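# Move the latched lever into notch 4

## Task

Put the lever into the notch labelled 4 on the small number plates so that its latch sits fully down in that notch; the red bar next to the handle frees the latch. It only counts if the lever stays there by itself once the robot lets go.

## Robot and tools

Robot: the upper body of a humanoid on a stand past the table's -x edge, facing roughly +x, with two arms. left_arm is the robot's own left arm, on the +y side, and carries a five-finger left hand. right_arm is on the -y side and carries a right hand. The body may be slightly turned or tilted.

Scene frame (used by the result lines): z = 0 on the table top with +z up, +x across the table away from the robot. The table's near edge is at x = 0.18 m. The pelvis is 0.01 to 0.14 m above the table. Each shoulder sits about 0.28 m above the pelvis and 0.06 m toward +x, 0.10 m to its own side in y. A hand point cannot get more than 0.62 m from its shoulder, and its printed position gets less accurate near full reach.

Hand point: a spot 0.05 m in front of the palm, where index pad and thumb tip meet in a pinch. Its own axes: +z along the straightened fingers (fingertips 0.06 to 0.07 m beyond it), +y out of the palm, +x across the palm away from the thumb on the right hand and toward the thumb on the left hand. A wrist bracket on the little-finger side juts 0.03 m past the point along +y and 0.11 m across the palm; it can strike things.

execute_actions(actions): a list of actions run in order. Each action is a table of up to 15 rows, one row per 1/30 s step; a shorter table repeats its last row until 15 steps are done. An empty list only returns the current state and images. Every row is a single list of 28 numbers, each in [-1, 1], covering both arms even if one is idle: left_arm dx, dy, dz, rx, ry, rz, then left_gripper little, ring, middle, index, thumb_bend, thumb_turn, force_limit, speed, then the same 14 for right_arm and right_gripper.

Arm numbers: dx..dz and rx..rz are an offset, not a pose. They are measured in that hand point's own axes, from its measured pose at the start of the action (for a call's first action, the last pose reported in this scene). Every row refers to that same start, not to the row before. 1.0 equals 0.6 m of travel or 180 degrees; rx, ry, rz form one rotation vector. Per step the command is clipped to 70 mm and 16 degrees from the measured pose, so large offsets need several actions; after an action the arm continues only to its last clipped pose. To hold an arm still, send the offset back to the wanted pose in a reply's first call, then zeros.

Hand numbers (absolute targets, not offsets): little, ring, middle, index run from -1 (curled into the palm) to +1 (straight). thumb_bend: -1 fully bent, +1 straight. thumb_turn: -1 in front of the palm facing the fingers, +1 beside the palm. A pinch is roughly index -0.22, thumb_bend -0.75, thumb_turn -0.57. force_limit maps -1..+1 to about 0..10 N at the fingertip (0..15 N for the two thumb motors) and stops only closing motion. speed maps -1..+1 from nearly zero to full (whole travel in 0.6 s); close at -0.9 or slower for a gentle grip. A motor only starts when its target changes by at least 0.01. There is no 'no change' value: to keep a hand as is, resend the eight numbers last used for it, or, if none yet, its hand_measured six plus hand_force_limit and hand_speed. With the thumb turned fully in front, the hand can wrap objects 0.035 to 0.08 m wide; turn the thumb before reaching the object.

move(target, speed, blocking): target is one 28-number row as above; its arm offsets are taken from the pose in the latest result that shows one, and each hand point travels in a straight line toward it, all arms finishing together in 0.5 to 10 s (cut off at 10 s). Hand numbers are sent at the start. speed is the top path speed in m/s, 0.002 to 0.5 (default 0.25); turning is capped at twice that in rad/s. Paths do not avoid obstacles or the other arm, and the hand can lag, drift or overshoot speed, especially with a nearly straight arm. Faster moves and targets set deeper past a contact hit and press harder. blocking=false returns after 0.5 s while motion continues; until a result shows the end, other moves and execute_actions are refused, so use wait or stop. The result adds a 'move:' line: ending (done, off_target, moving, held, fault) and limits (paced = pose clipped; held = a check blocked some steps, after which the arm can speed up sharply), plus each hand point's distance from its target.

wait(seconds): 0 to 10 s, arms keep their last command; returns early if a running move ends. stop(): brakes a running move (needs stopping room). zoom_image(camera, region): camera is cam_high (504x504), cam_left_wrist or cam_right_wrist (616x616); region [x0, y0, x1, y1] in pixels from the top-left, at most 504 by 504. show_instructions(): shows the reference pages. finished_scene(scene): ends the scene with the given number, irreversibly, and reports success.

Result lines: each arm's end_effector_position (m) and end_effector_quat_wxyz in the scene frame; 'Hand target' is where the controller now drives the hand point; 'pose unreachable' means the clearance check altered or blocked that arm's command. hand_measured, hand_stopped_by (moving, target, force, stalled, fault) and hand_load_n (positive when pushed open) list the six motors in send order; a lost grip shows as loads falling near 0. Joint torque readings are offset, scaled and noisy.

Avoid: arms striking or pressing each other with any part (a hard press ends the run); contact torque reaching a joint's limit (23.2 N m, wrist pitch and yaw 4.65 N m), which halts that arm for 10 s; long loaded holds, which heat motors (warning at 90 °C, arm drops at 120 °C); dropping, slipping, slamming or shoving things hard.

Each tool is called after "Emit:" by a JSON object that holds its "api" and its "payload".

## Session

Emit:
{"api": "execute_actions", "payload": {"actions": []}}

Emit:
{"api": "zoom_image", "payload": {"camera": "cam_high", "region": [160,160,340,340]}}

Scene clock: 0.00 s.
left_arm: end_effector_position=(+0.1358, +0.0827, +0.5313) hand_measured=(+1.000, +1.000, +1.000, +1.000, +1.000, +1.000) hand_load_n=(+0.0, +0.0, +0.0, +0.0, +0.0, +0.0) hand_stopped_by=(target, target, target, target, target, target) hand_force_limit=0.00 hand_speed=-0.80 end_effector_quat_wxyz=(+0.155, -0.032, -0.192, +0.968) | right_arm: end_effector_position=(+0.1368, -0.1654, +0.5277) hand_measured=(+1.000, +1.000, +1.000, +1.000, +1.000, +1.000) hand_load_n=(+0.0, +0.0, +0.0, +0.0, +0.0, +0.0) hand_stopped_by=(target, target, target, target, target, target) hand_force_limit=0.00 hand_speed=-0.80 end_effector_quat_wxyz=(+0.989, -0.089, +0.102, +0.055)
Joint positions: left_arm=[-0.187  0.514  0.202 -0.575 -0.611 -1.048 -0.389] | right_arm=[-0.013 -0.541 -0.166 -0.552  0.696 -1.031  0.284]
Joint velocities: left_arm=[ 0.002  0.    -0.002 -0.012 -0.003  0.     0.   ] | right_arm=[ 0.011 -0.008 -0.009 -0.002 -0.002  0.     0.   ]
Joint torques (N m, as the arm reports them, + toward a larger angle): no reading
Hand target (left_arm): +0.136, +0.083, +0.531; +0.155, -0.032, -0.192, +0.968
Hand target (right_arm): +0.137, -0.165, +0.528; +0.989, -0.089, +0.102, +0.055

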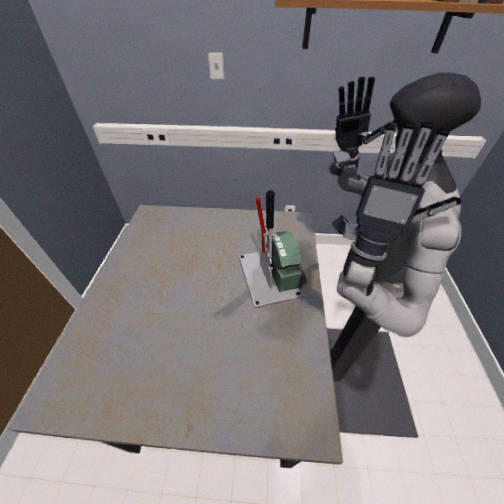

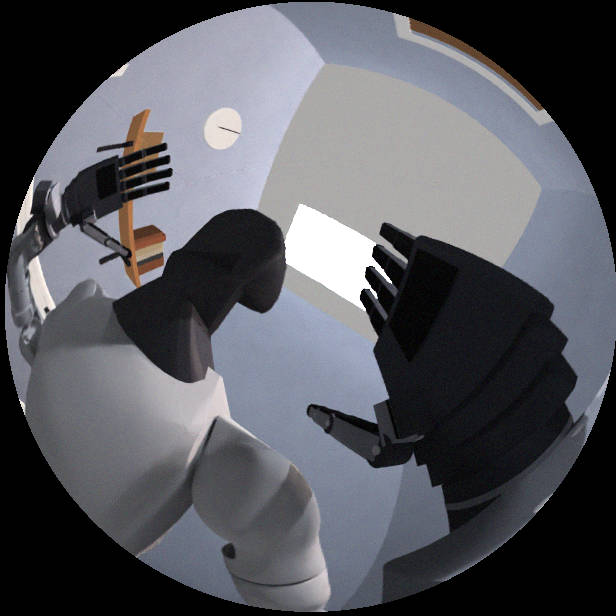

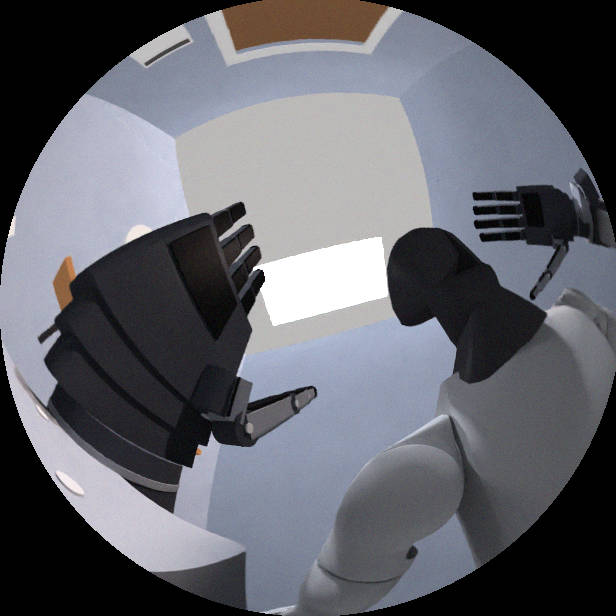

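Region (160, 160, 340, 340) of cam_high's 504x504 image, scaled by 2.800, with more detail than that image has.

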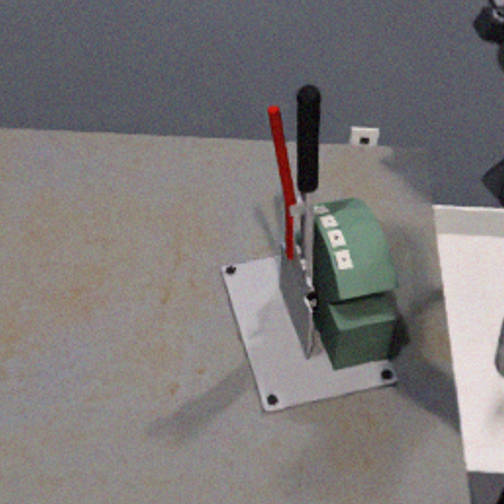

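Emit:
{"api": "move", "payload": {"target": [0,0,0,0,0,0,1,1,1,1,1,1,0,-0.8,0.53,-0.17,-0.34,-0.03,0.419,0.13,1,1,1,1,1,-1,0,0], "speed": 0.2}}

Scene clock: 7.53 s.
left_arm: end_effector_position=(+0.1358, +0.0827, +0.5313) hand_measured=(+1.000, +1.000, +1.000, +1.000, +1.000, +1.000) hand_load_n=(+0.0, +0.0, +0.0, +0.0, +0.0, +0.0) hand_stopped_by=(target, target, target, target, target, target) hand_force_limit=0.00 hand_speed=-0.80 end_effector_quat_wxyz=(+0.155, -0.032, -0.192, +0.968) | right_arm: end_effector_position=(+0.4198, -0.2660, +0.2745) hand_measured=(+1.000, +1.000, +1.000, +1.000, +1.000, -1.000) hand_load_n=(+0.0, +0.0, +0.0, +0.0, +0.0, +0.0) hand_stopped_by=(target, target, target, target, target, target) hand_force_limit=0.00 hand_speed=0.00 end_effector_quat_wxyz=(+0.663, -0.091, +0.724, +0.169)
Joint positions: left_arm=[-0.187  0.514  0.202 -0.575 -0.611 -1.048 -0.389] | right_arm=[-0.92  -0.75   0.294  1.415  0.969 -0.374  1.11 ]
Joint velocities: left_arm=[ 0.009  0.011 -0.005  0.     0.011  0.     0.   ] | right_arm=[ 0.005 -0.012 -0.003 -0.002  0.005  0.     0.   ]
Joint torques (N m, as the arm reports them, + toward a larger angle): left_arm=[-2.31  0.98  1.37 -0.64 -1.06  0.06  0.16] | right_arm=[-4.6  -5.18 -0.78 -1.7  -0.16 -0.32  0.01]
Hand target (left_arm): +0.136, +0.083, +0.531; +0.155, -0.032, -0.192, +0.968
Hand target (right_arm): +0.420, -0.265, +0.274; +0.661, -0.092, +0.725, +0.170
Off the commanded pose (left_arm): 0.000 m, 0 deg.
Off the commanded pose (right_arm): 0.011 m, 6 deg.
move: off_target (right_arm)

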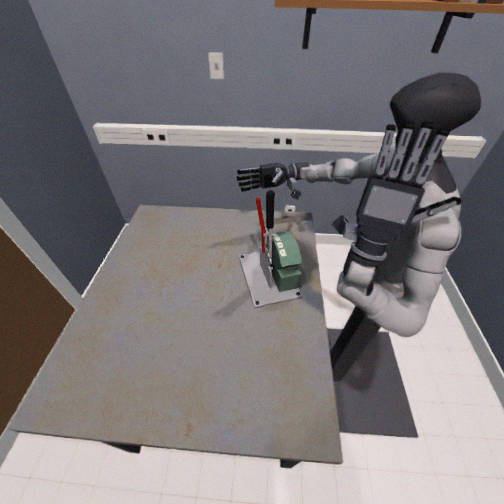

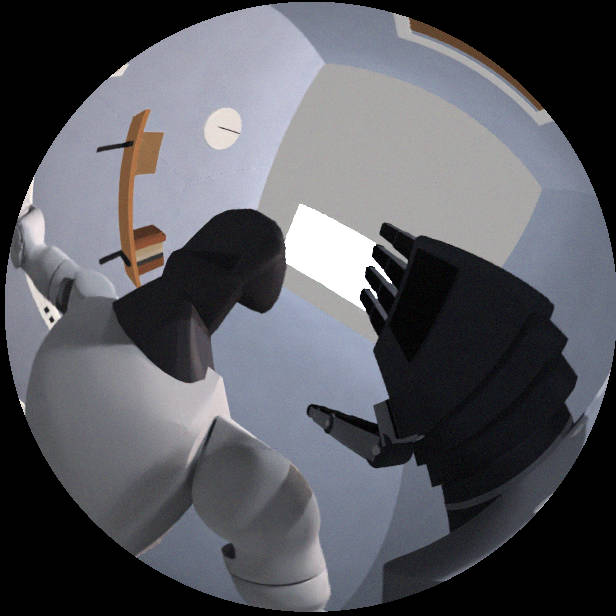

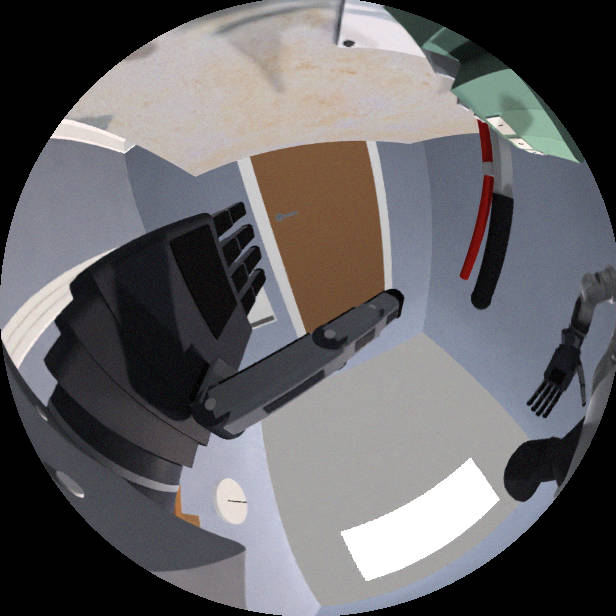

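Emit:
{"api": "move", "payload": {"target": [0,0,0,0,0,0,1,1,1,1,1,1,0,-0.8,0,0.17,-0.01,-0.01,-0.02,0,1,1,1,1,1,-1,0,0], "speed": 0.07}}

Emit:
{"api": "zoom_image", "payload": {"camera": "cam_high", "region": [200,160,330,290]}}

Scene clock: 12.13 s.
left_arm: end_effector_position=(+0.1358, +0.0827, +0.5313) hand_measured=(+1.000, +1.000, +1.000, +1.000, +1.000, +1.000) hand_load_n=(+0.0, +0.0, +0.0, +0.0, +0.0, +0.0) hand_stopped_by=(target, target, target, target, target, target) hand_force_limit=0.00 hand_speed=-0.80 end_effector_quat_wxyz=(+0.155, -0.032, -0.192, +0.968) | right_arm: end_effector_position=(+0.3796, -0.1723, +0.2902) hand_measured=(+1.000, +1.000, +1.000, +1.000, +1.000, -1.000) hand_load_n=(+0.0, +0.0, +0.0, +0.0, +0.0, +0.0) hand_stopped_by=(target, target, target, target, target, target) hand_force_limit=0.00 hand_speed=0.00 end_effector_quat_wxyz=(+0.690, -0.095, +0.695, +0.177)
Joint positions: left_arm=[-0.187  0.514  0.202 -0.575 -0.611 -1.048 -0.389] | right_arm=[-0.311 -0.867  0.325  0.181  0.983 -0.278  0.386]
Joint velocities: left_arm=[ 0.008  0.002  0.    -0.003  0.     0.     0.   ] | right_arm=[ 0.008  0.009 -0.008  0.008 -0.003  0.    -0.003]
Joint torques (N m, as the arm reports them, + toward a larger angle): left_arm=[-2.43  0.89  1.29 -0.68 -1.09  0.06  0.17] | right_arm=[-2.87 -4.95 -2.73 -2.57 -0.34 -0.62 -0.08]
Hand target (left_arm): +0.136, +0.083, +0.531; +0.155, -0.032, -0.192, +0.968
Hand target (right_arm): +0.379, -0.172, +0.289; +0.689, -0.097, +0.696, +0.175
Off the commanded pose (left_arm): 0.000 m, 0 deg.
Off the commanded pose (right_arm): 0.003 m, 1 deg.
move: done

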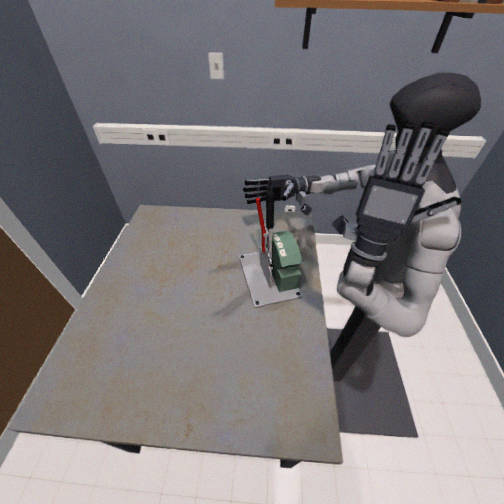

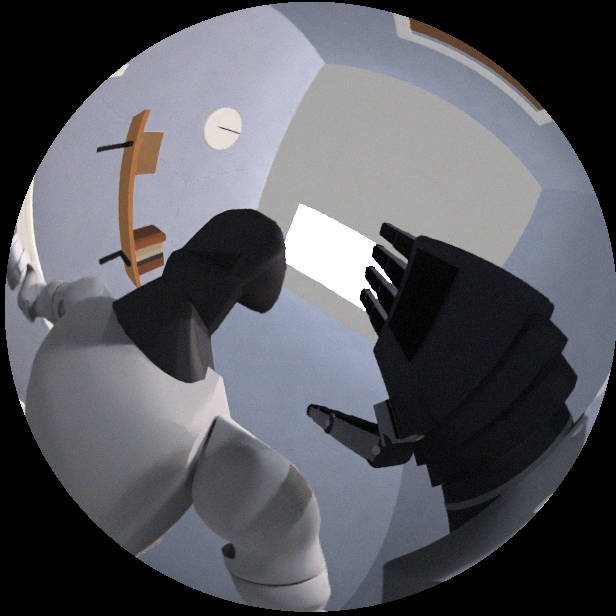

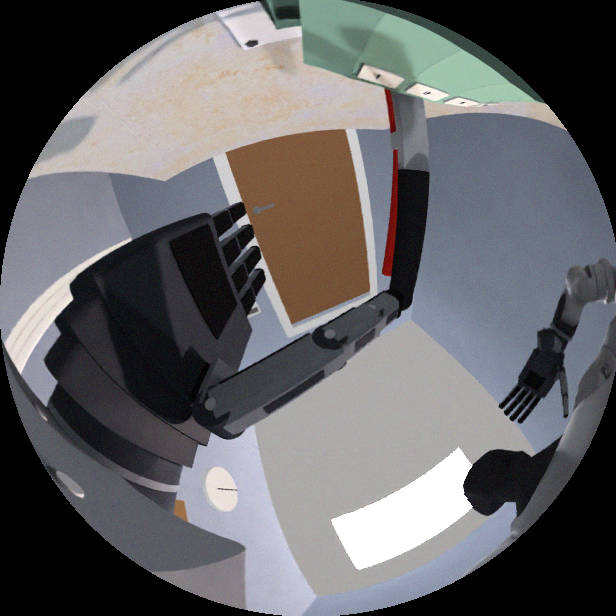

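Region (200, 160, 330, 290) of cam_high's 504x504 image, scaled by 3.877, with more detail than that image has.

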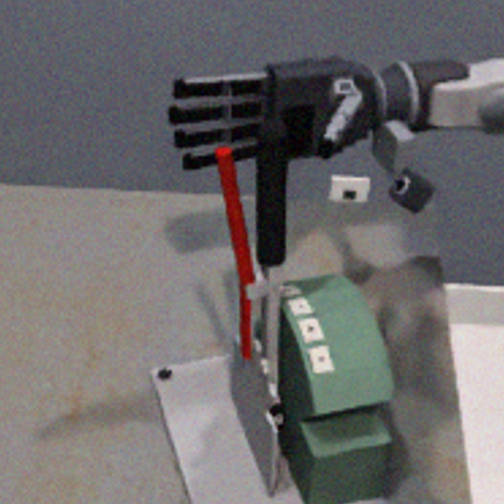

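Emit:
{"api": "move", "payload": {"target": [0,0,0,0,0,0,1,1,1,1,1,1,0,-0.8,0.02,0.13,0.09,0,0,0,1,1,1,1,1,-1,0,0], "speed": 0.05}}

Emit:
{"api": "zoom_image", "payload": {"camera": "cam_high", "region": [200,160,330,290]}}

Scene clock: 17.47 s.
left_arm: end_effector_position=(+0.1358, +0.0827, +0.5313) hand_measured=(+1.000, +1.000, +1.000, +1.000, +1.000, +1.000) hand_load_n=(+0.0, +0.0, +0.0, +0.0, +0.0, +0.0) hand_stopped_by=(target, target, target, target, target, target) hand_force_limit=0.00 hand_speed=-0.80 end_effector_quat_wxyz=(+0.155, -0.032, -0.192, +0.968) | right_arm: end_effector_position=(+0.4026, -0.0822, +0.2931) hand_measured=(+1.000, +1.000, +1.000, +1.000, +1.000, -1.000) hand_load_n=(+0.0, +0.0, +0.0, +0.0, +0.0, +0.0) hand_stopped_by=(target, target, target, target, target, target) hand_force_limit=0.00 hand_speed=0.00 end_effector_quat_wxyz=(+0.695, -0.093, +0.691, +0.175)
Joint positions: left_arm=[-0.187  0.514  0.202 -0.575 -0.611 -1.048 -0.389] | right_arm=[-0.458 -0.679  0.525  0.034  0.793 -0.184  0.015]
Joint velocities: left_arm=[ 0.003 -0.003 -0.003  0.006  0.012  0.     0.   ] | right_arm=[ 0.006 -0.017  0.006 -0.005 -0.008  0.    -0.002]
Joint torques (N m, as the arm reports them, + toward a larger angle): left_arm=[-2.27  0.94  1.24 -0.64 -1.11  0.06  0.15] | right_arm=[-3.75 -2.4  -2.24 -2.93 -0.9  -0.6  -0.06]
Hand target (left_arm): +0.136, +0.083, +0.531; +0.155, -0.032, -0.192, +0.968
Hand target (right_arm): +0.403, -0.081, +0.293; +0.695, -0.095, +0.691, +0.174
Off the commanded pose (left_arm): 0.000 m, 0 deg.
Off the commanded pose (right_arm): 0.007 m, 1 deg.
move: off_target (right_arm)

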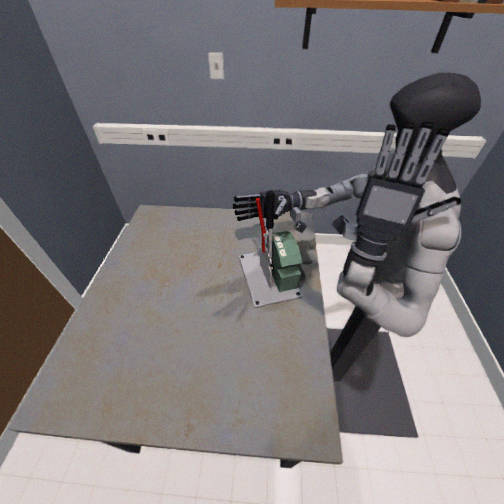

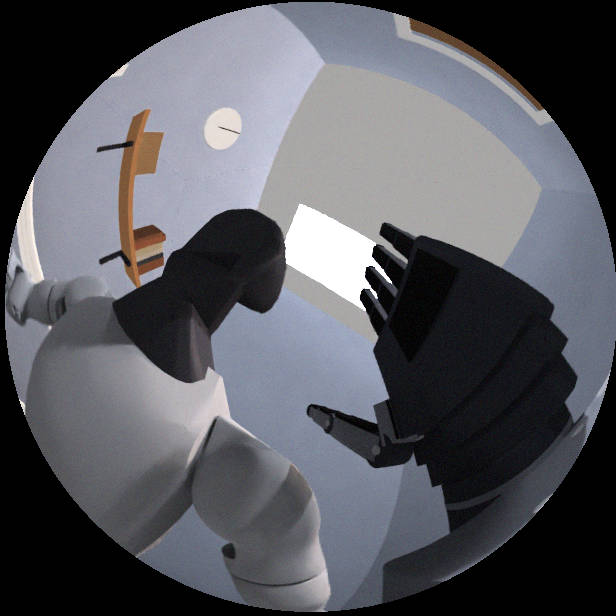

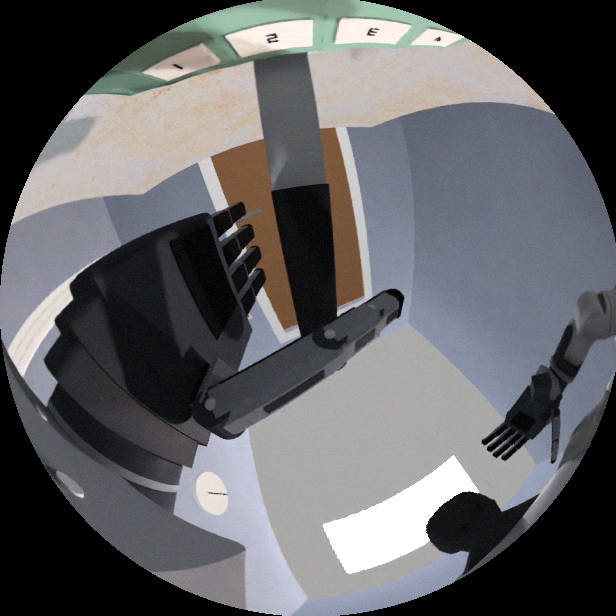

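Region (200, 160, 330, 290) of cam_high's 504x504 image, scaled by 3.877, with more detail than that image has.

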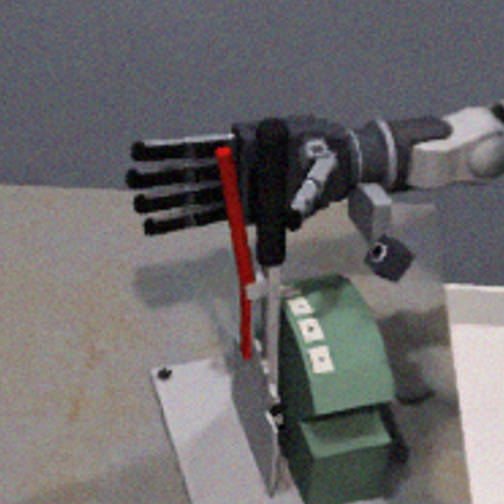

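Emit:
{"api": "move", "payload": {"target": [0,0,0,0,0,0,1,1,1,1,1,1,0,-0.8,0,0.045,0.02,-0.02,0,0.015,-0.6,-0.6,-0.6,-0.6,1,-1,0.8,-0.65], "speed": 0.04}}

Emit:
{"api": "zoom_image", "payload": {"camera": "cam_high", "region": [200,160,330,290]}}

Scene clock: 23.13 s.
left_arm: end_effector_position=(+0.1358, +0.0827, +0.5313) hand_measured=(+1.000, +1.000, +1.000, +1.000, +1.000, +1.000) hand_load_n=(+0.0, +0.0, +0.0, +0.0, +0.0, +0.0) hand_stopped_by=(target, target, target, target, target, target) hand_force_limit=0.00 hand_speed=-0.80 end_effector_quat_wxyz=(+0.155, -0.032, -0.192, +0.968) | right_arm: end_effector_position=(+0.4045, -0.0492, +0.2989) hand_measured=(-0.600, -0.600, -0.600, -0.600, +1.000, -1.000) hand_load_n=(+0.0, +0.0, +0.0, +2.5, +0.0, +0.0) hand_stopped_by=(target, target, target, target, target, target) hand_force_limit=0.80 hand_speed=-0.65 end_effector_quat_wxyz=(+0.688, -0.101, +0.685, +0.217)
Joint positions: left_arm=[-0.187  0.514  0.202 -0.575 -0.611 -1.048 -0.389] | right_arm=[-0.524 -0.595  0.564  0.058  0.793 -0.147  0.031]
Joint velocities: left_arm=[-0.006  0.008 -0.005  0.002 -0.008  0.     0.   ] | right_arm=[-0.005  0.009  0.002  0.005  0.011  0.     0.   ]
Joint torques (N m, as the arm reports them, + toward a larger angle): left_arm=[-2.26  1.    1.27 -0.69 -1.03  0.07  0.18] | right_arm=[-3.2  -2.73 -2.81 -3.16 -0.65 -0.89  0.14]
Hand target (left_arm): +0.136, +0.083, +0.531; +0.155, -0.032, -0.192, +0.968
Hand target (right_arm): +0.404, -0.053, +0.298; +0.689, -0.099, +0.686, +0.213
Off the commanded pose (left_arm): 0.000 m, 0 deg.
Off the commanded pose (right_arm): 0.004 m, 1 deg.
move: off_target (right_arm)

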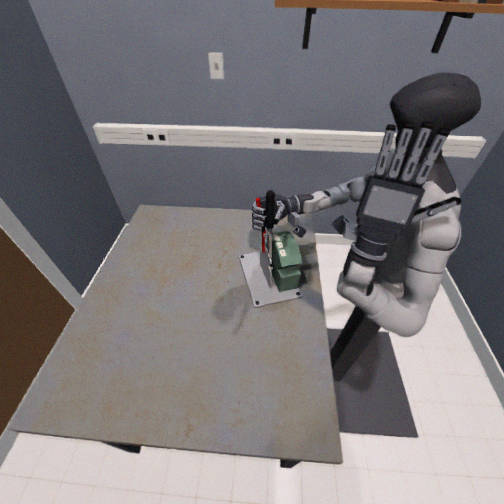

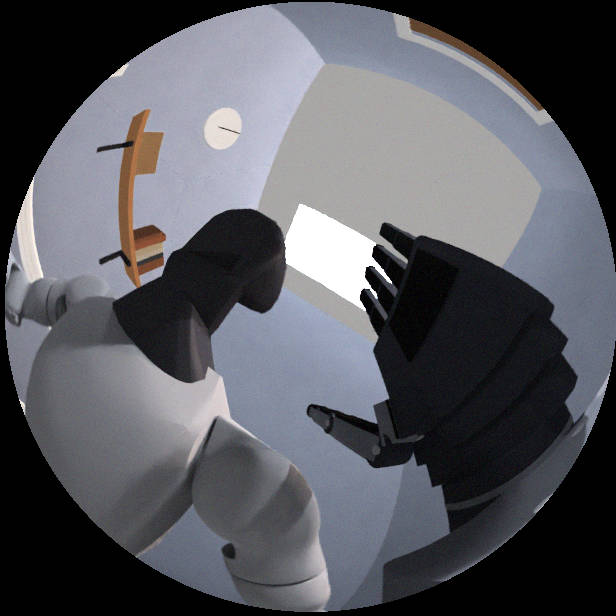

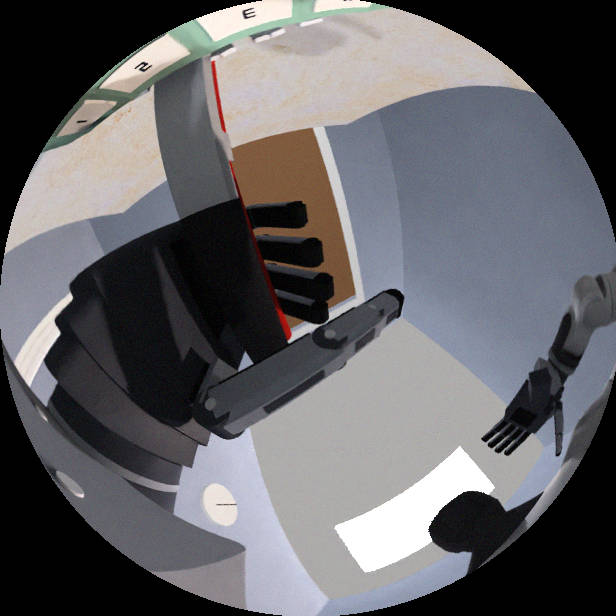

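Region (200, 160, 330, 290) of cam_high's 504x504 image, scaled by 3.877, with more detail than that image has.

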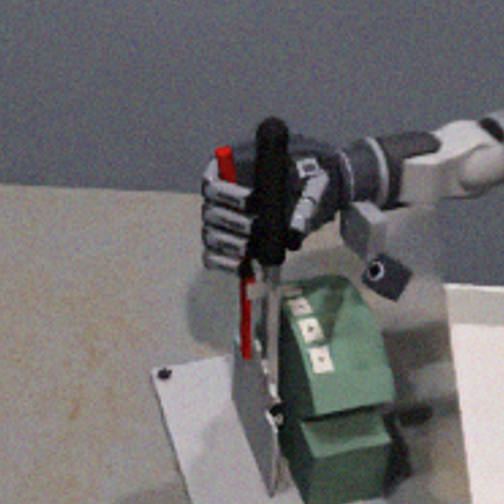

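Emit:
{"api": "move", "payload": {"target": [0,0,0,0,0,0,1,1,1,1,1,1,0,-0.8,-0.015,0,-0.06,0,0,0,-0.6,-0.6,-0.6,-0.6,1,-1,0.8,-0.65], "speed": 0.02}}

Emit:
{"api": "execute_actions", "payload": {"actions": [[[0,0,0,0,0,0,1,1,1,1,1,1,0,-0.8,0.004,0.03,-0.022,-0.015,0,-0.015,-0.6,-0.6,-0.6,-0.6,1,-1,0.8,-0.65]],[[0,0,0,0,0,0,1,1,1,1,1,1,0,-0.8,0.004,0.03,-0.022,-0.015,0,-0.015,-0.6,-0.6,-0.6,-0.6,1,-1,0.8,-0.65]],[[0,0,0,0,0,0,1,1,1,1,1,1,0,-0.8,0.004,0.03,-0.022,-0.015,0,-0.015,-0.6,-0.6,-0.6,-0.6,1,-1,0.8,-0.65]],[[0,0,0,0,0,0,1,1,1,1,1,1,0,-0.8,0.004,0.03,-0.022,-0.015,0,-0.015,-0.6,-0.6,-0.6,-0.6,1,-1,0.8,-0.65]]]}}

Emit:
{"api": "zoom_image", "payload": {"camera": "cam_high", "region": [200,160,330,290]}}

Scene clock: 29.27 s.
left_arm: end_effector_position=(+0.1358, +0.0827, +0.5313) hand_measured=(+1.000, +1.000, +1.000, +1.000, +1.000, +1.000) hand_load_n=(+0.0, +0.0, +0.0, +0.0, +0.0, +0.0) hand_stopped_by=(target, target, target, target, target, target) hand_force_limit=0.00 hand_speed=-0.80 end_effector_quat_wxyz=(+0.155, -0.032, -0.192, +0.968) | right_arm: end_effector_position=(+0.3905, -0.0561, +0.3019) hand_measured=(-0.600, -0.600, -0.600, -0.600, +1.000, -1.000) hand_load_n=(+8.0, +4.0, +0.5, +4.0, +0.0, +0.0) hand_stopped_by=(target, target, target, target, target, target) hand_force_limit=0.80 hand_speed=-0.65 end_effector_quat_wxyz=(+0.681, -0.100, +0.696, +0.204)
Joint positions: left_arm=[-0.187  0.514  0.202 -0.575 -0.611 -1.048 -0.389] | right_arm=[-0.44  -0.656  0.518 -0.103  0.789 -0.065 -0.024]
Joint velocities: left_arm=[ 0.006 -0.011 -0.011 -0.002  0.     0.     0.   ] | right_arm=[ 0.017 -0.003 -0.015 -0.009 -0.002  0.021  0.   ]
Joint torques (N m, as the arm reports them, + toward a larger angle): left_arm=[-2.25  0.89  1.06 -0.66 -1.08  0.06  0.15] | right_arm=[ 1.05 -6.86 -4.84 -7.27 -0.32 -2.73  2.06]
Hand target (left_arm): +0.136, +0.083, +0.531; +0.155, -0.032, -0.192, +0.968
Hand target (right_arm): +0.374, -0.064, +0.307; +0.688, -0.101, +0.685, +0.215
Off the commanded pose (left_arm): 0.000 m, 0 deg.
Off the commanded pose (right_arm): 0.021 m, 2 deg.
move: off_target (right_arm)

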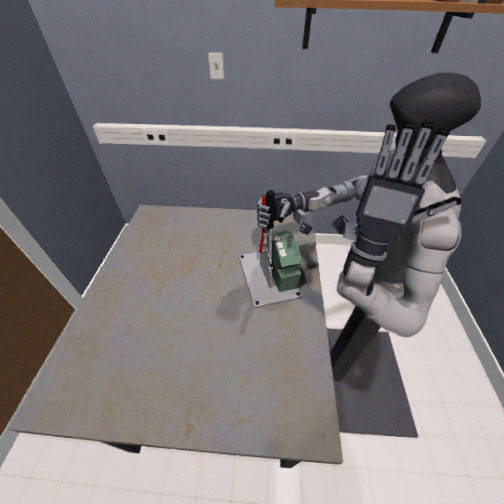

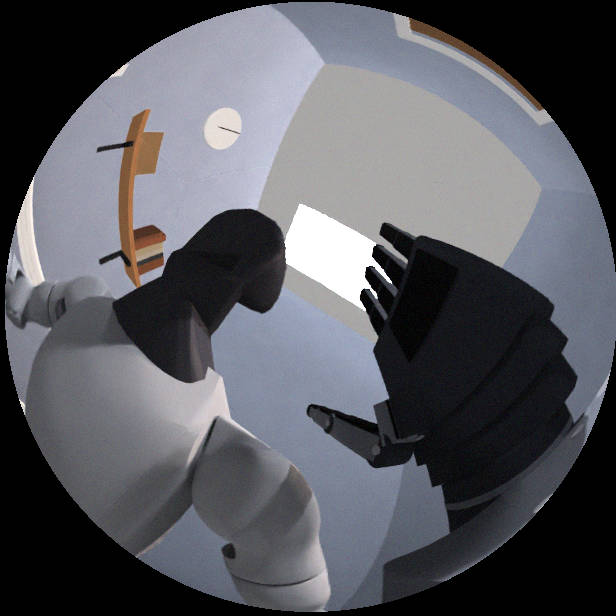

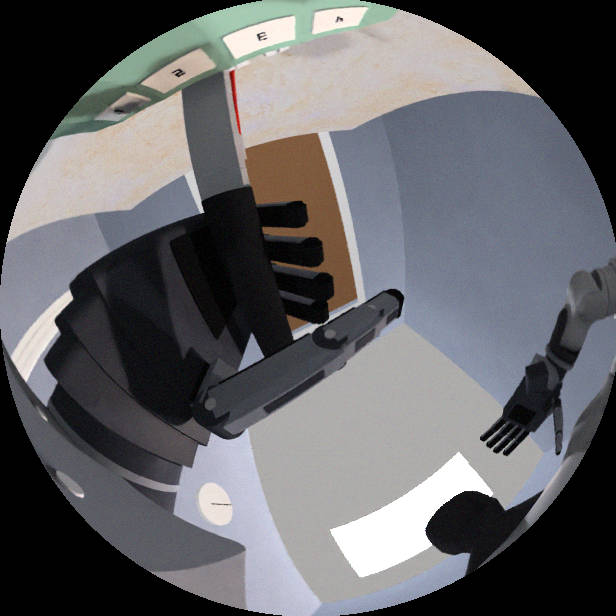

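Scene clock: 31.27 s.
left_arm: end_effector_position=(+0.1358, +0.0827, +0.5313) hand_measured=(+1.000, +1.000, +1.000, +1.000, +1.000, +1.000) hand_load_n=(+0.0, +0.0, +0.0, +0.0, +0.0, +0.0) hand_stopped_by=(target, target, target, target, target, target) hand_force_limit=0.00 hand_speed=-0.80 end_effector_quat_wxyz=(+0.155, -0.032, -0.192, +0.968) | right_arm: end_effector_position=(+0.3910, -0.0485, +0.3009) hand_measured=(-0.600, -0.600, -0.600, -0.600, +1.000, -1.000) hand_load_n=(+6.0, +2.5, +1.5, +2.5, +0.0, +0.0) hand_stopped_by=(target, target, target, target, target, target) hand_force_limit=0.80 hand_speed=-0.65 end_effector_quat_wxyz=(+0.684, -0.114, +0.705, +0.145)
Joint positions: left_arm=[-0.187  0.514  0.202 -0.575 -0.611 -1.048 -0.389] | right_arm=[-0.453 -0.685  0.566 -0.218  0.715  0.019 -0.203]
Joint velocities: left_arm=[ 0.008  0.005 -0.002  0.002  0.002  0.     0.   ] | right_arm=[-0.002 -0.006  0.002 -0.002 -0.006  0.    -0.005]
Joint torques (N m, as the arm reports them, + toward a larger angle): left_arm=[-2.29  0.87  1.26 -0.55 -1.04  0.08  0.17] | right_arm=[-1.44 -5.15 -0.65 -7.16 -1.74 -1.5   1.71]
Hand target (left_arm): +0.136, +0.083, +0.531; +0.155, -0.032, -0.192, +0.968
Hand target (right_arm): +0.373, -0.039, +0.300; +0.685, -0.143, +0.697, +0.158
Off the commanded pose (left_arm): 0.000 m, 0 deg.
Off the commanded pose (right_arm): 0.021 m, 4 deg.

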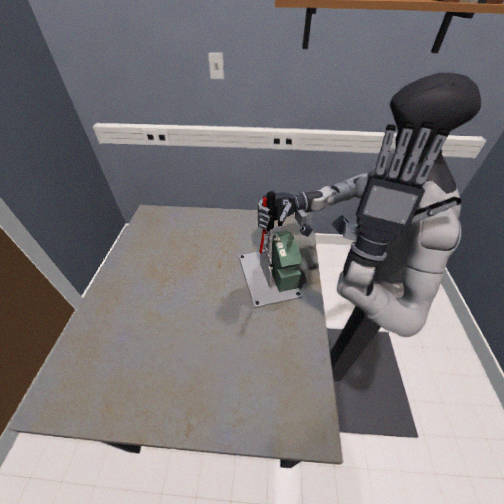

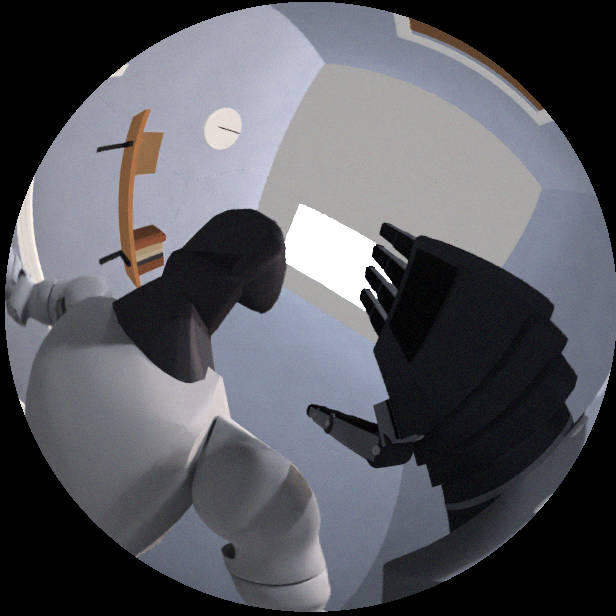

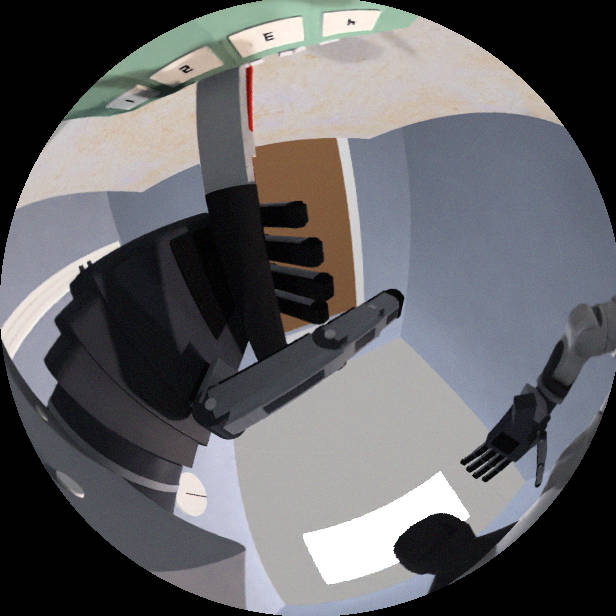

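Region (200, 160, 330, 290) of cam_high's 504x504 image, scaled by 3.877, with more detail than that image has.

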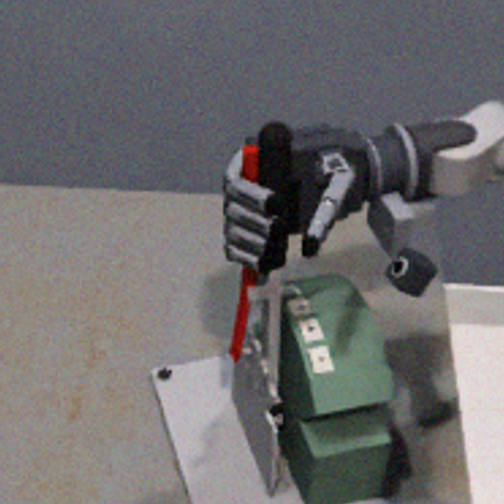

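Emit:
{"api": "execute_actions", "payload": {"actions": [[[0,0,0,0,0,0,1,1,1,1,1,1,0,-0.8,0.004,0.05,-0.015,-0.03,0,-0.01,-0.6,-0.6,-0.6,-0.6,1,-1,0.8,-0.65]],[[0,0,0,0,0,0,1,1,1,1,1,1,0,-0.8,0.004,0.05,-0.015,-0.03,0,-0.015,-0.6,-0.6,-0.6,-0.6,1,-1,0.8,-0.65]],[[0,0,0,0,0,0,1,1,1,1,1,1,0,-0.8,0.004,0.05,-0.015,-0.03,0,-0.015,-0.6,-0.6,-0.6,-0.6,1,-1,0.8,-0.65]],[[0,0,0,0,0,0,1,1,1,1,1,1,0,-0.8,0.004,0.05,-0.015,-0.03,0,-0.015,-0.6,-0.6,-0.6,-0.6,1,-1,0.8,-0.65]]]}}

Emit:
{"api": "zoom_image", "payload": {"camera": "cam_high", "region": [200,160,330,290]}}

Scene clock: 36.83 s.
left_arm: end_effector_position=(+0.1358, +0.0827, +0.5313) hand_measured=(+1.000, +1.000, +1.000, +1.000, +1.000, +1.000) hand_load_n=(+0.0, +0.0, +0.0, +0.0, +0.0, +0.0) hand_stopped_by=(target, target, target, target, target, target) hand_force_limit=0.00 hand_speed=-0.80 end_effector_quat_wxyz=(+0.155, -0.032, -0.192, +0.968) | right_arm: end_effector_position=(+0.3805, -0.0191, +0.2966) hand_measured=(-0.600, -0.600, -0.600, -0.600, +1.000, -1.000) hand_load_n=(+2.0, +0.0, +0.0, +3.0, +0.0, +0.0) hand_stopped_by=(target, target, target, target, target, target) hand_force_limit=0.80 hand_speed=-0.65 end_effector_quat_wxyz=(+0.682, -0.200, +0.693, +0.118)
Joint positions: left_arm=[-0.187  0.514  0.202 -0.575 -0.611 -1.048 -0.389] | right_arm=[-0.547 -0.737  0.677 -0.263  0.641  0.081 -0.237]
Joint velocities: left_arm=[-0.002  0.008  0.011  0.017 -0.003  0.     0.   ] | right_arm=[-0.014 -0.011  0.011 -0.005  0.005  0.    -0.006]
Joint torques (N m, as the arm reports them, + toward a larger angle): left_arm=[-2.29  0.91  1.24 -0.6  -1.    0.05  0.16] | right_arm=[-2.99 -1.7   0.64 -6.05 -1.36 -0.96  1.54]
Hand target (left_arm): +0.136, +0.083, +0.531; +0.155, -0.032, -0.192, +0.968
Hand target (right_arm): +0.363, -0.003, +0.295; +0.677, -0.225, +0.686, +0.143
Off the commanded pose (left_arm): 0.000 m, 0 deg.
Off the commanded pose (right_arm): 0.024 m, 4 deg.

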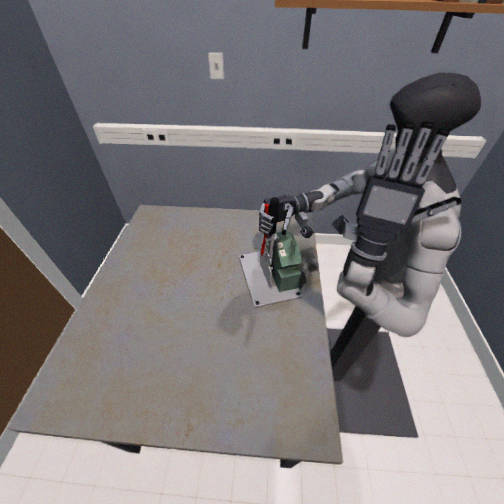

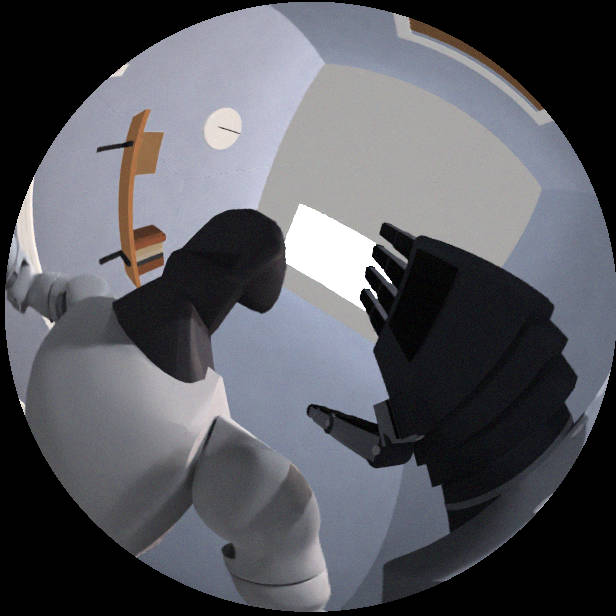

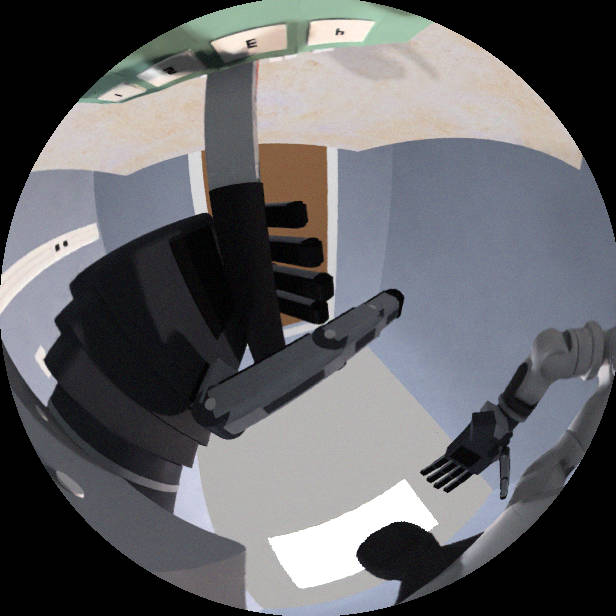

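Region (200, 160, 330, 290) of cam_high's 504x504 image, scaled by 3.877, with more detail than that image has.

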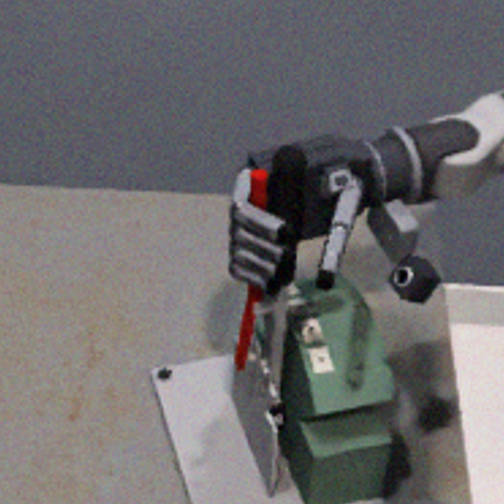

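Emit:
{"api": "execute_actions", "payload": {"actions": [[[0,0,0,0,0,0,1,1,1,1,1,1,0,-0.8,0,0.06,-0.018,-0.03,0,0,-0.6,-0.6,-0.6,-0.6,1,-1,0.8,-0.65]],[[0,0,0,0,0,0,1,1,1,1,1,1,0,-0.8,0,0.06,-0.018,-0.03,0,0,-0.6,-0.6,-0.6,-0.6,1,-1,0.8,-0.65]],[[0,0,0,0,0,0,1,1,1,1,1,1,0,-0.8,0,0.06,-0.018,-0.03,0,0,-0.6,-0.6,-0.6,-0.6,1,-1,0.8,-0.65]],[[0,0,0,0,0,0,1,1,1,1,1,1,0,-0.8,0,0.06,-0.018,-0.03,0,0,-0.6,-0.6,-0.6,-0.6,1,-1,0.8,-0.65]],[[0,0,0,0,0,0,1,1,1,1,1,1,0,-0.8,0,0.06,-0.018,-0.03,0,0,-0.6,-0.6,-0.6,-0.6,1,-1,0.8,-0.65]]]}}

Emit:
{"api": "zoom_image", "payload": {"camera": "cam_high", "region": [200,160,330,290]}}

Scene clock: 43.23 s.
left_arm: end_effector_position=(+0.1358, +0.0827, +0.5313) hand_measured=(+1.000, +1.000, +1.000, +1.000, +1.000, +1.000) hand_load_n=(+0.0, +0.0, +0.0, +0.0, +0.0, +0.0) hand_stopped_by=(target, target, target, target, target, target) hand_force_limit=0.00 hand_speed=-0.80 end_effector_quat_wxyz=(+0.155, -0.032, -0.192, +0.968) | right_arm: end_effector_position=(+0.3708, +0.0098, +0.2915) hand_measured=(-0.600, -0.600, -0.600, -0.600, +1.000, -1.000) hand_load_n=(+0.5, +0.0, +0.0, +3.0, +0.0, +0.0) hand_stopped_by=(target, target, target, target, target, target) hand_force_limit=0.80 hand_speed=-0.65 end_effector_quat_wxyz=(+0.679, -0.238, +0.690, +0.080)
Joint positions: left_arm=[-0.187  0.514  0.202 -0.575 -0.611 -1.048 -0.389] | right_arm=[-0.629 -0.725  0.809 -0.362  0.584  0.21  -0.403]
Joint velocities: left_arm=[ 0.003  0.008 -0.006  0.005 -0.011  0.     0.   ] | right_arm=[-0.008  0.006 -0.006  0.003  0.008  0.    -0.007]
Joint torques (N m, as the arm reports them, + toward a larger angle): left_arm=[-2.21  0.97  1.16 -0.67 -1.05  0.05  0.16] | right_arm=[-2.51  0.13  1.36 -6.31 -1.   -0.97  1.69]
Hand target (left_arm): +0.136, +0.083, +0.531; +0.155, -0.032, -0.192, +0.968
Hand target (right_arm): +0.347, +0.031, +0.289; +0.668, -0.261, +0.686, +0.123
Off the commanded pose (left_arm): 0.000 m, 0 deg.
Off the commanded pose (right_arm): 0.033 m, 6 deg.

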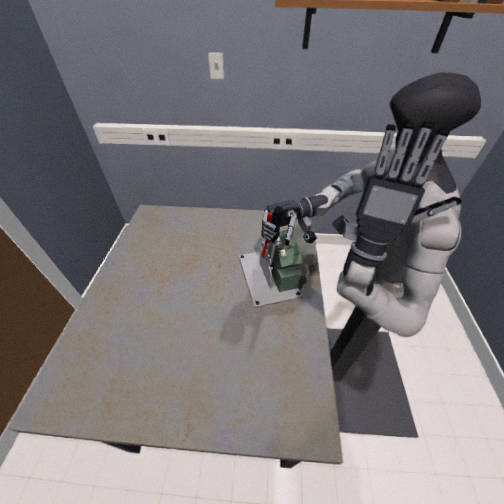

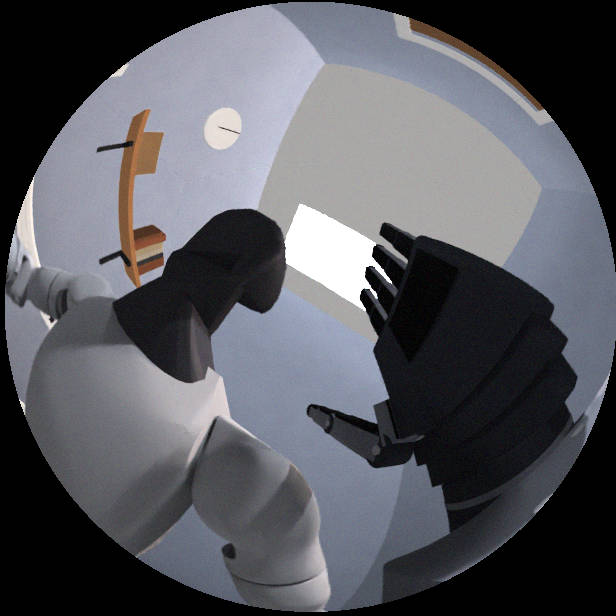

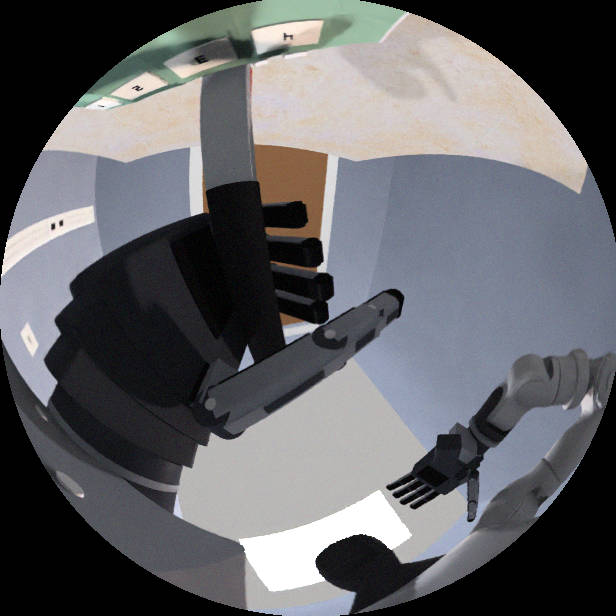

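Region (200, 160, 330, 290) of cam_high's 504x504 image, scaled by 3.877, with more detail than that image has.

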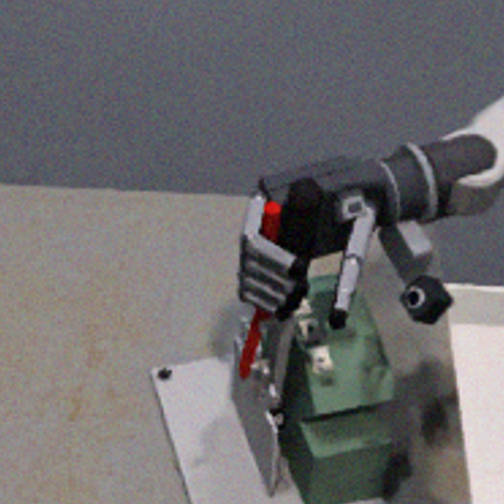

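Emit:
{"api": "execute_actions", "payload": {"actions": [[[0,0,0,0,0,0,1,1,1,1,1,1,0,-0.8,0,0.07,-0.018,-0.045,0,0,-0.6,-0.6,-0.6,-0.6,1,-1,0.8,-0.65]],[[0,0,0,0,0,0,1,1,1,1,1,1,0,-0.8,0,0.07,-0.018,-0.045,0,0,-0.6,-0.6,-0.6,-0.6,1,-1,0.8,-0.65]],[[0,0,0,0,0,0,1,1,1,1,1,1,0,-0.8,0,0.07,-0.018,-0.045,0,0,-0.6,-0.6,-0.6,-0.6,1,-1,0.8,-0.65]]]}}

Scene clock: 47.53 s.
left_arm: end_effector_position=(+0.1358, +0.0827, +0.5313) hand_measured=(+1.000, +1.000, +1.000, +1.000, +1.000, +1.000) hand_load_n=(+0.0, +0.0, +0.0, +0.0, +0.0, +0.0) hand_stopped_by=(target, target, target, target, target, target) hand_force_limit=0.00 hand_speed=-0.80 end_effector_quat_wxyz=(+0.155, -0.032, -0.192, +0.968) | right_arm: end_effector_position=(+0.3712, +0.0130, +0.2854) hand_measured=(-0.600, -0.600, -0.600, -0.600, +1.000, -1.000) hand_load_n=(+2.0, +0.0, +0.0, +1.0, +0.0, +0.0) hand_stopped_by=(target, target, target, target, target, target) hand_force_limit=0.80 hand_speed=-0.65 end_effector_quat_wxyz=(+0.670, -0.289, +0.681, +0.060)
Joint positions: left_arm=[-0.187  0.514  0.202 -0.575 -0.611 -1.048 -0.389] | right_arm=[-0.715 -0.782  0.866 -0.348  0.585  0.231 -0.373]
Joint velocities: left_arm=[ 0.017 -0.015  0.015 -0.008  0.008  0.     0.   ] | right_arm=[-0.012 -0.014  0.012  0.002  0.012 -0.011 -0.01 ]
Joint torques (N m, as the arm reports them, + toward a larger angle): left_arm=[-2.28  0.96  1.23 -0.67 -1.05  0.06  0.18] | right_arm=[-2.95  2.11  2.82 -5.76 -0.81 -0.46  2.23]
Hand target (left_arm): +0.136, +0.083, +0.531; +0.155, -0.032, -0.192, +0.968
Hand target (right_arm): +0.342, +0.041, +0.279; +0.653, -0.321, +0.676, +0.114
Off the commanded pose (left_arm): 0.000 m, 0 deg.
Off the commanded pose (right_arm): 0.043 m, 7 deg.

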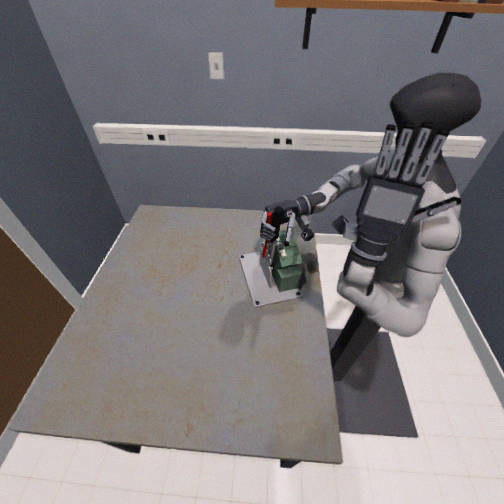

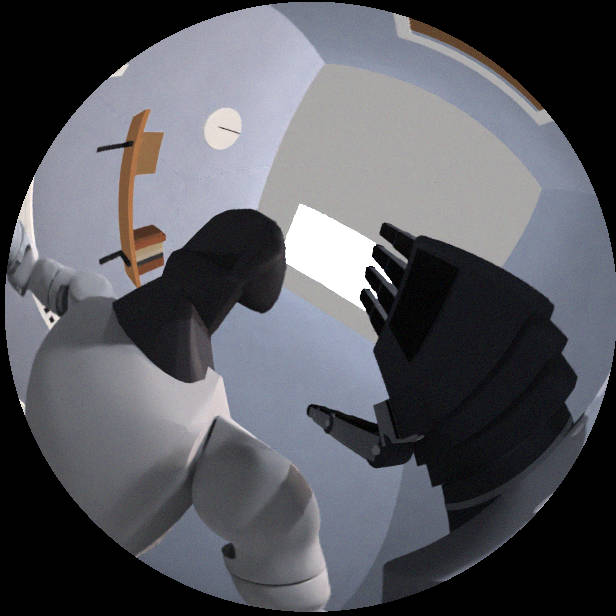

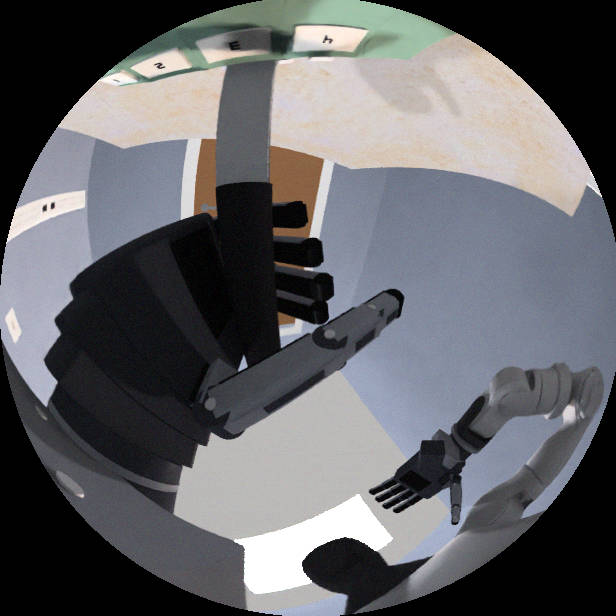

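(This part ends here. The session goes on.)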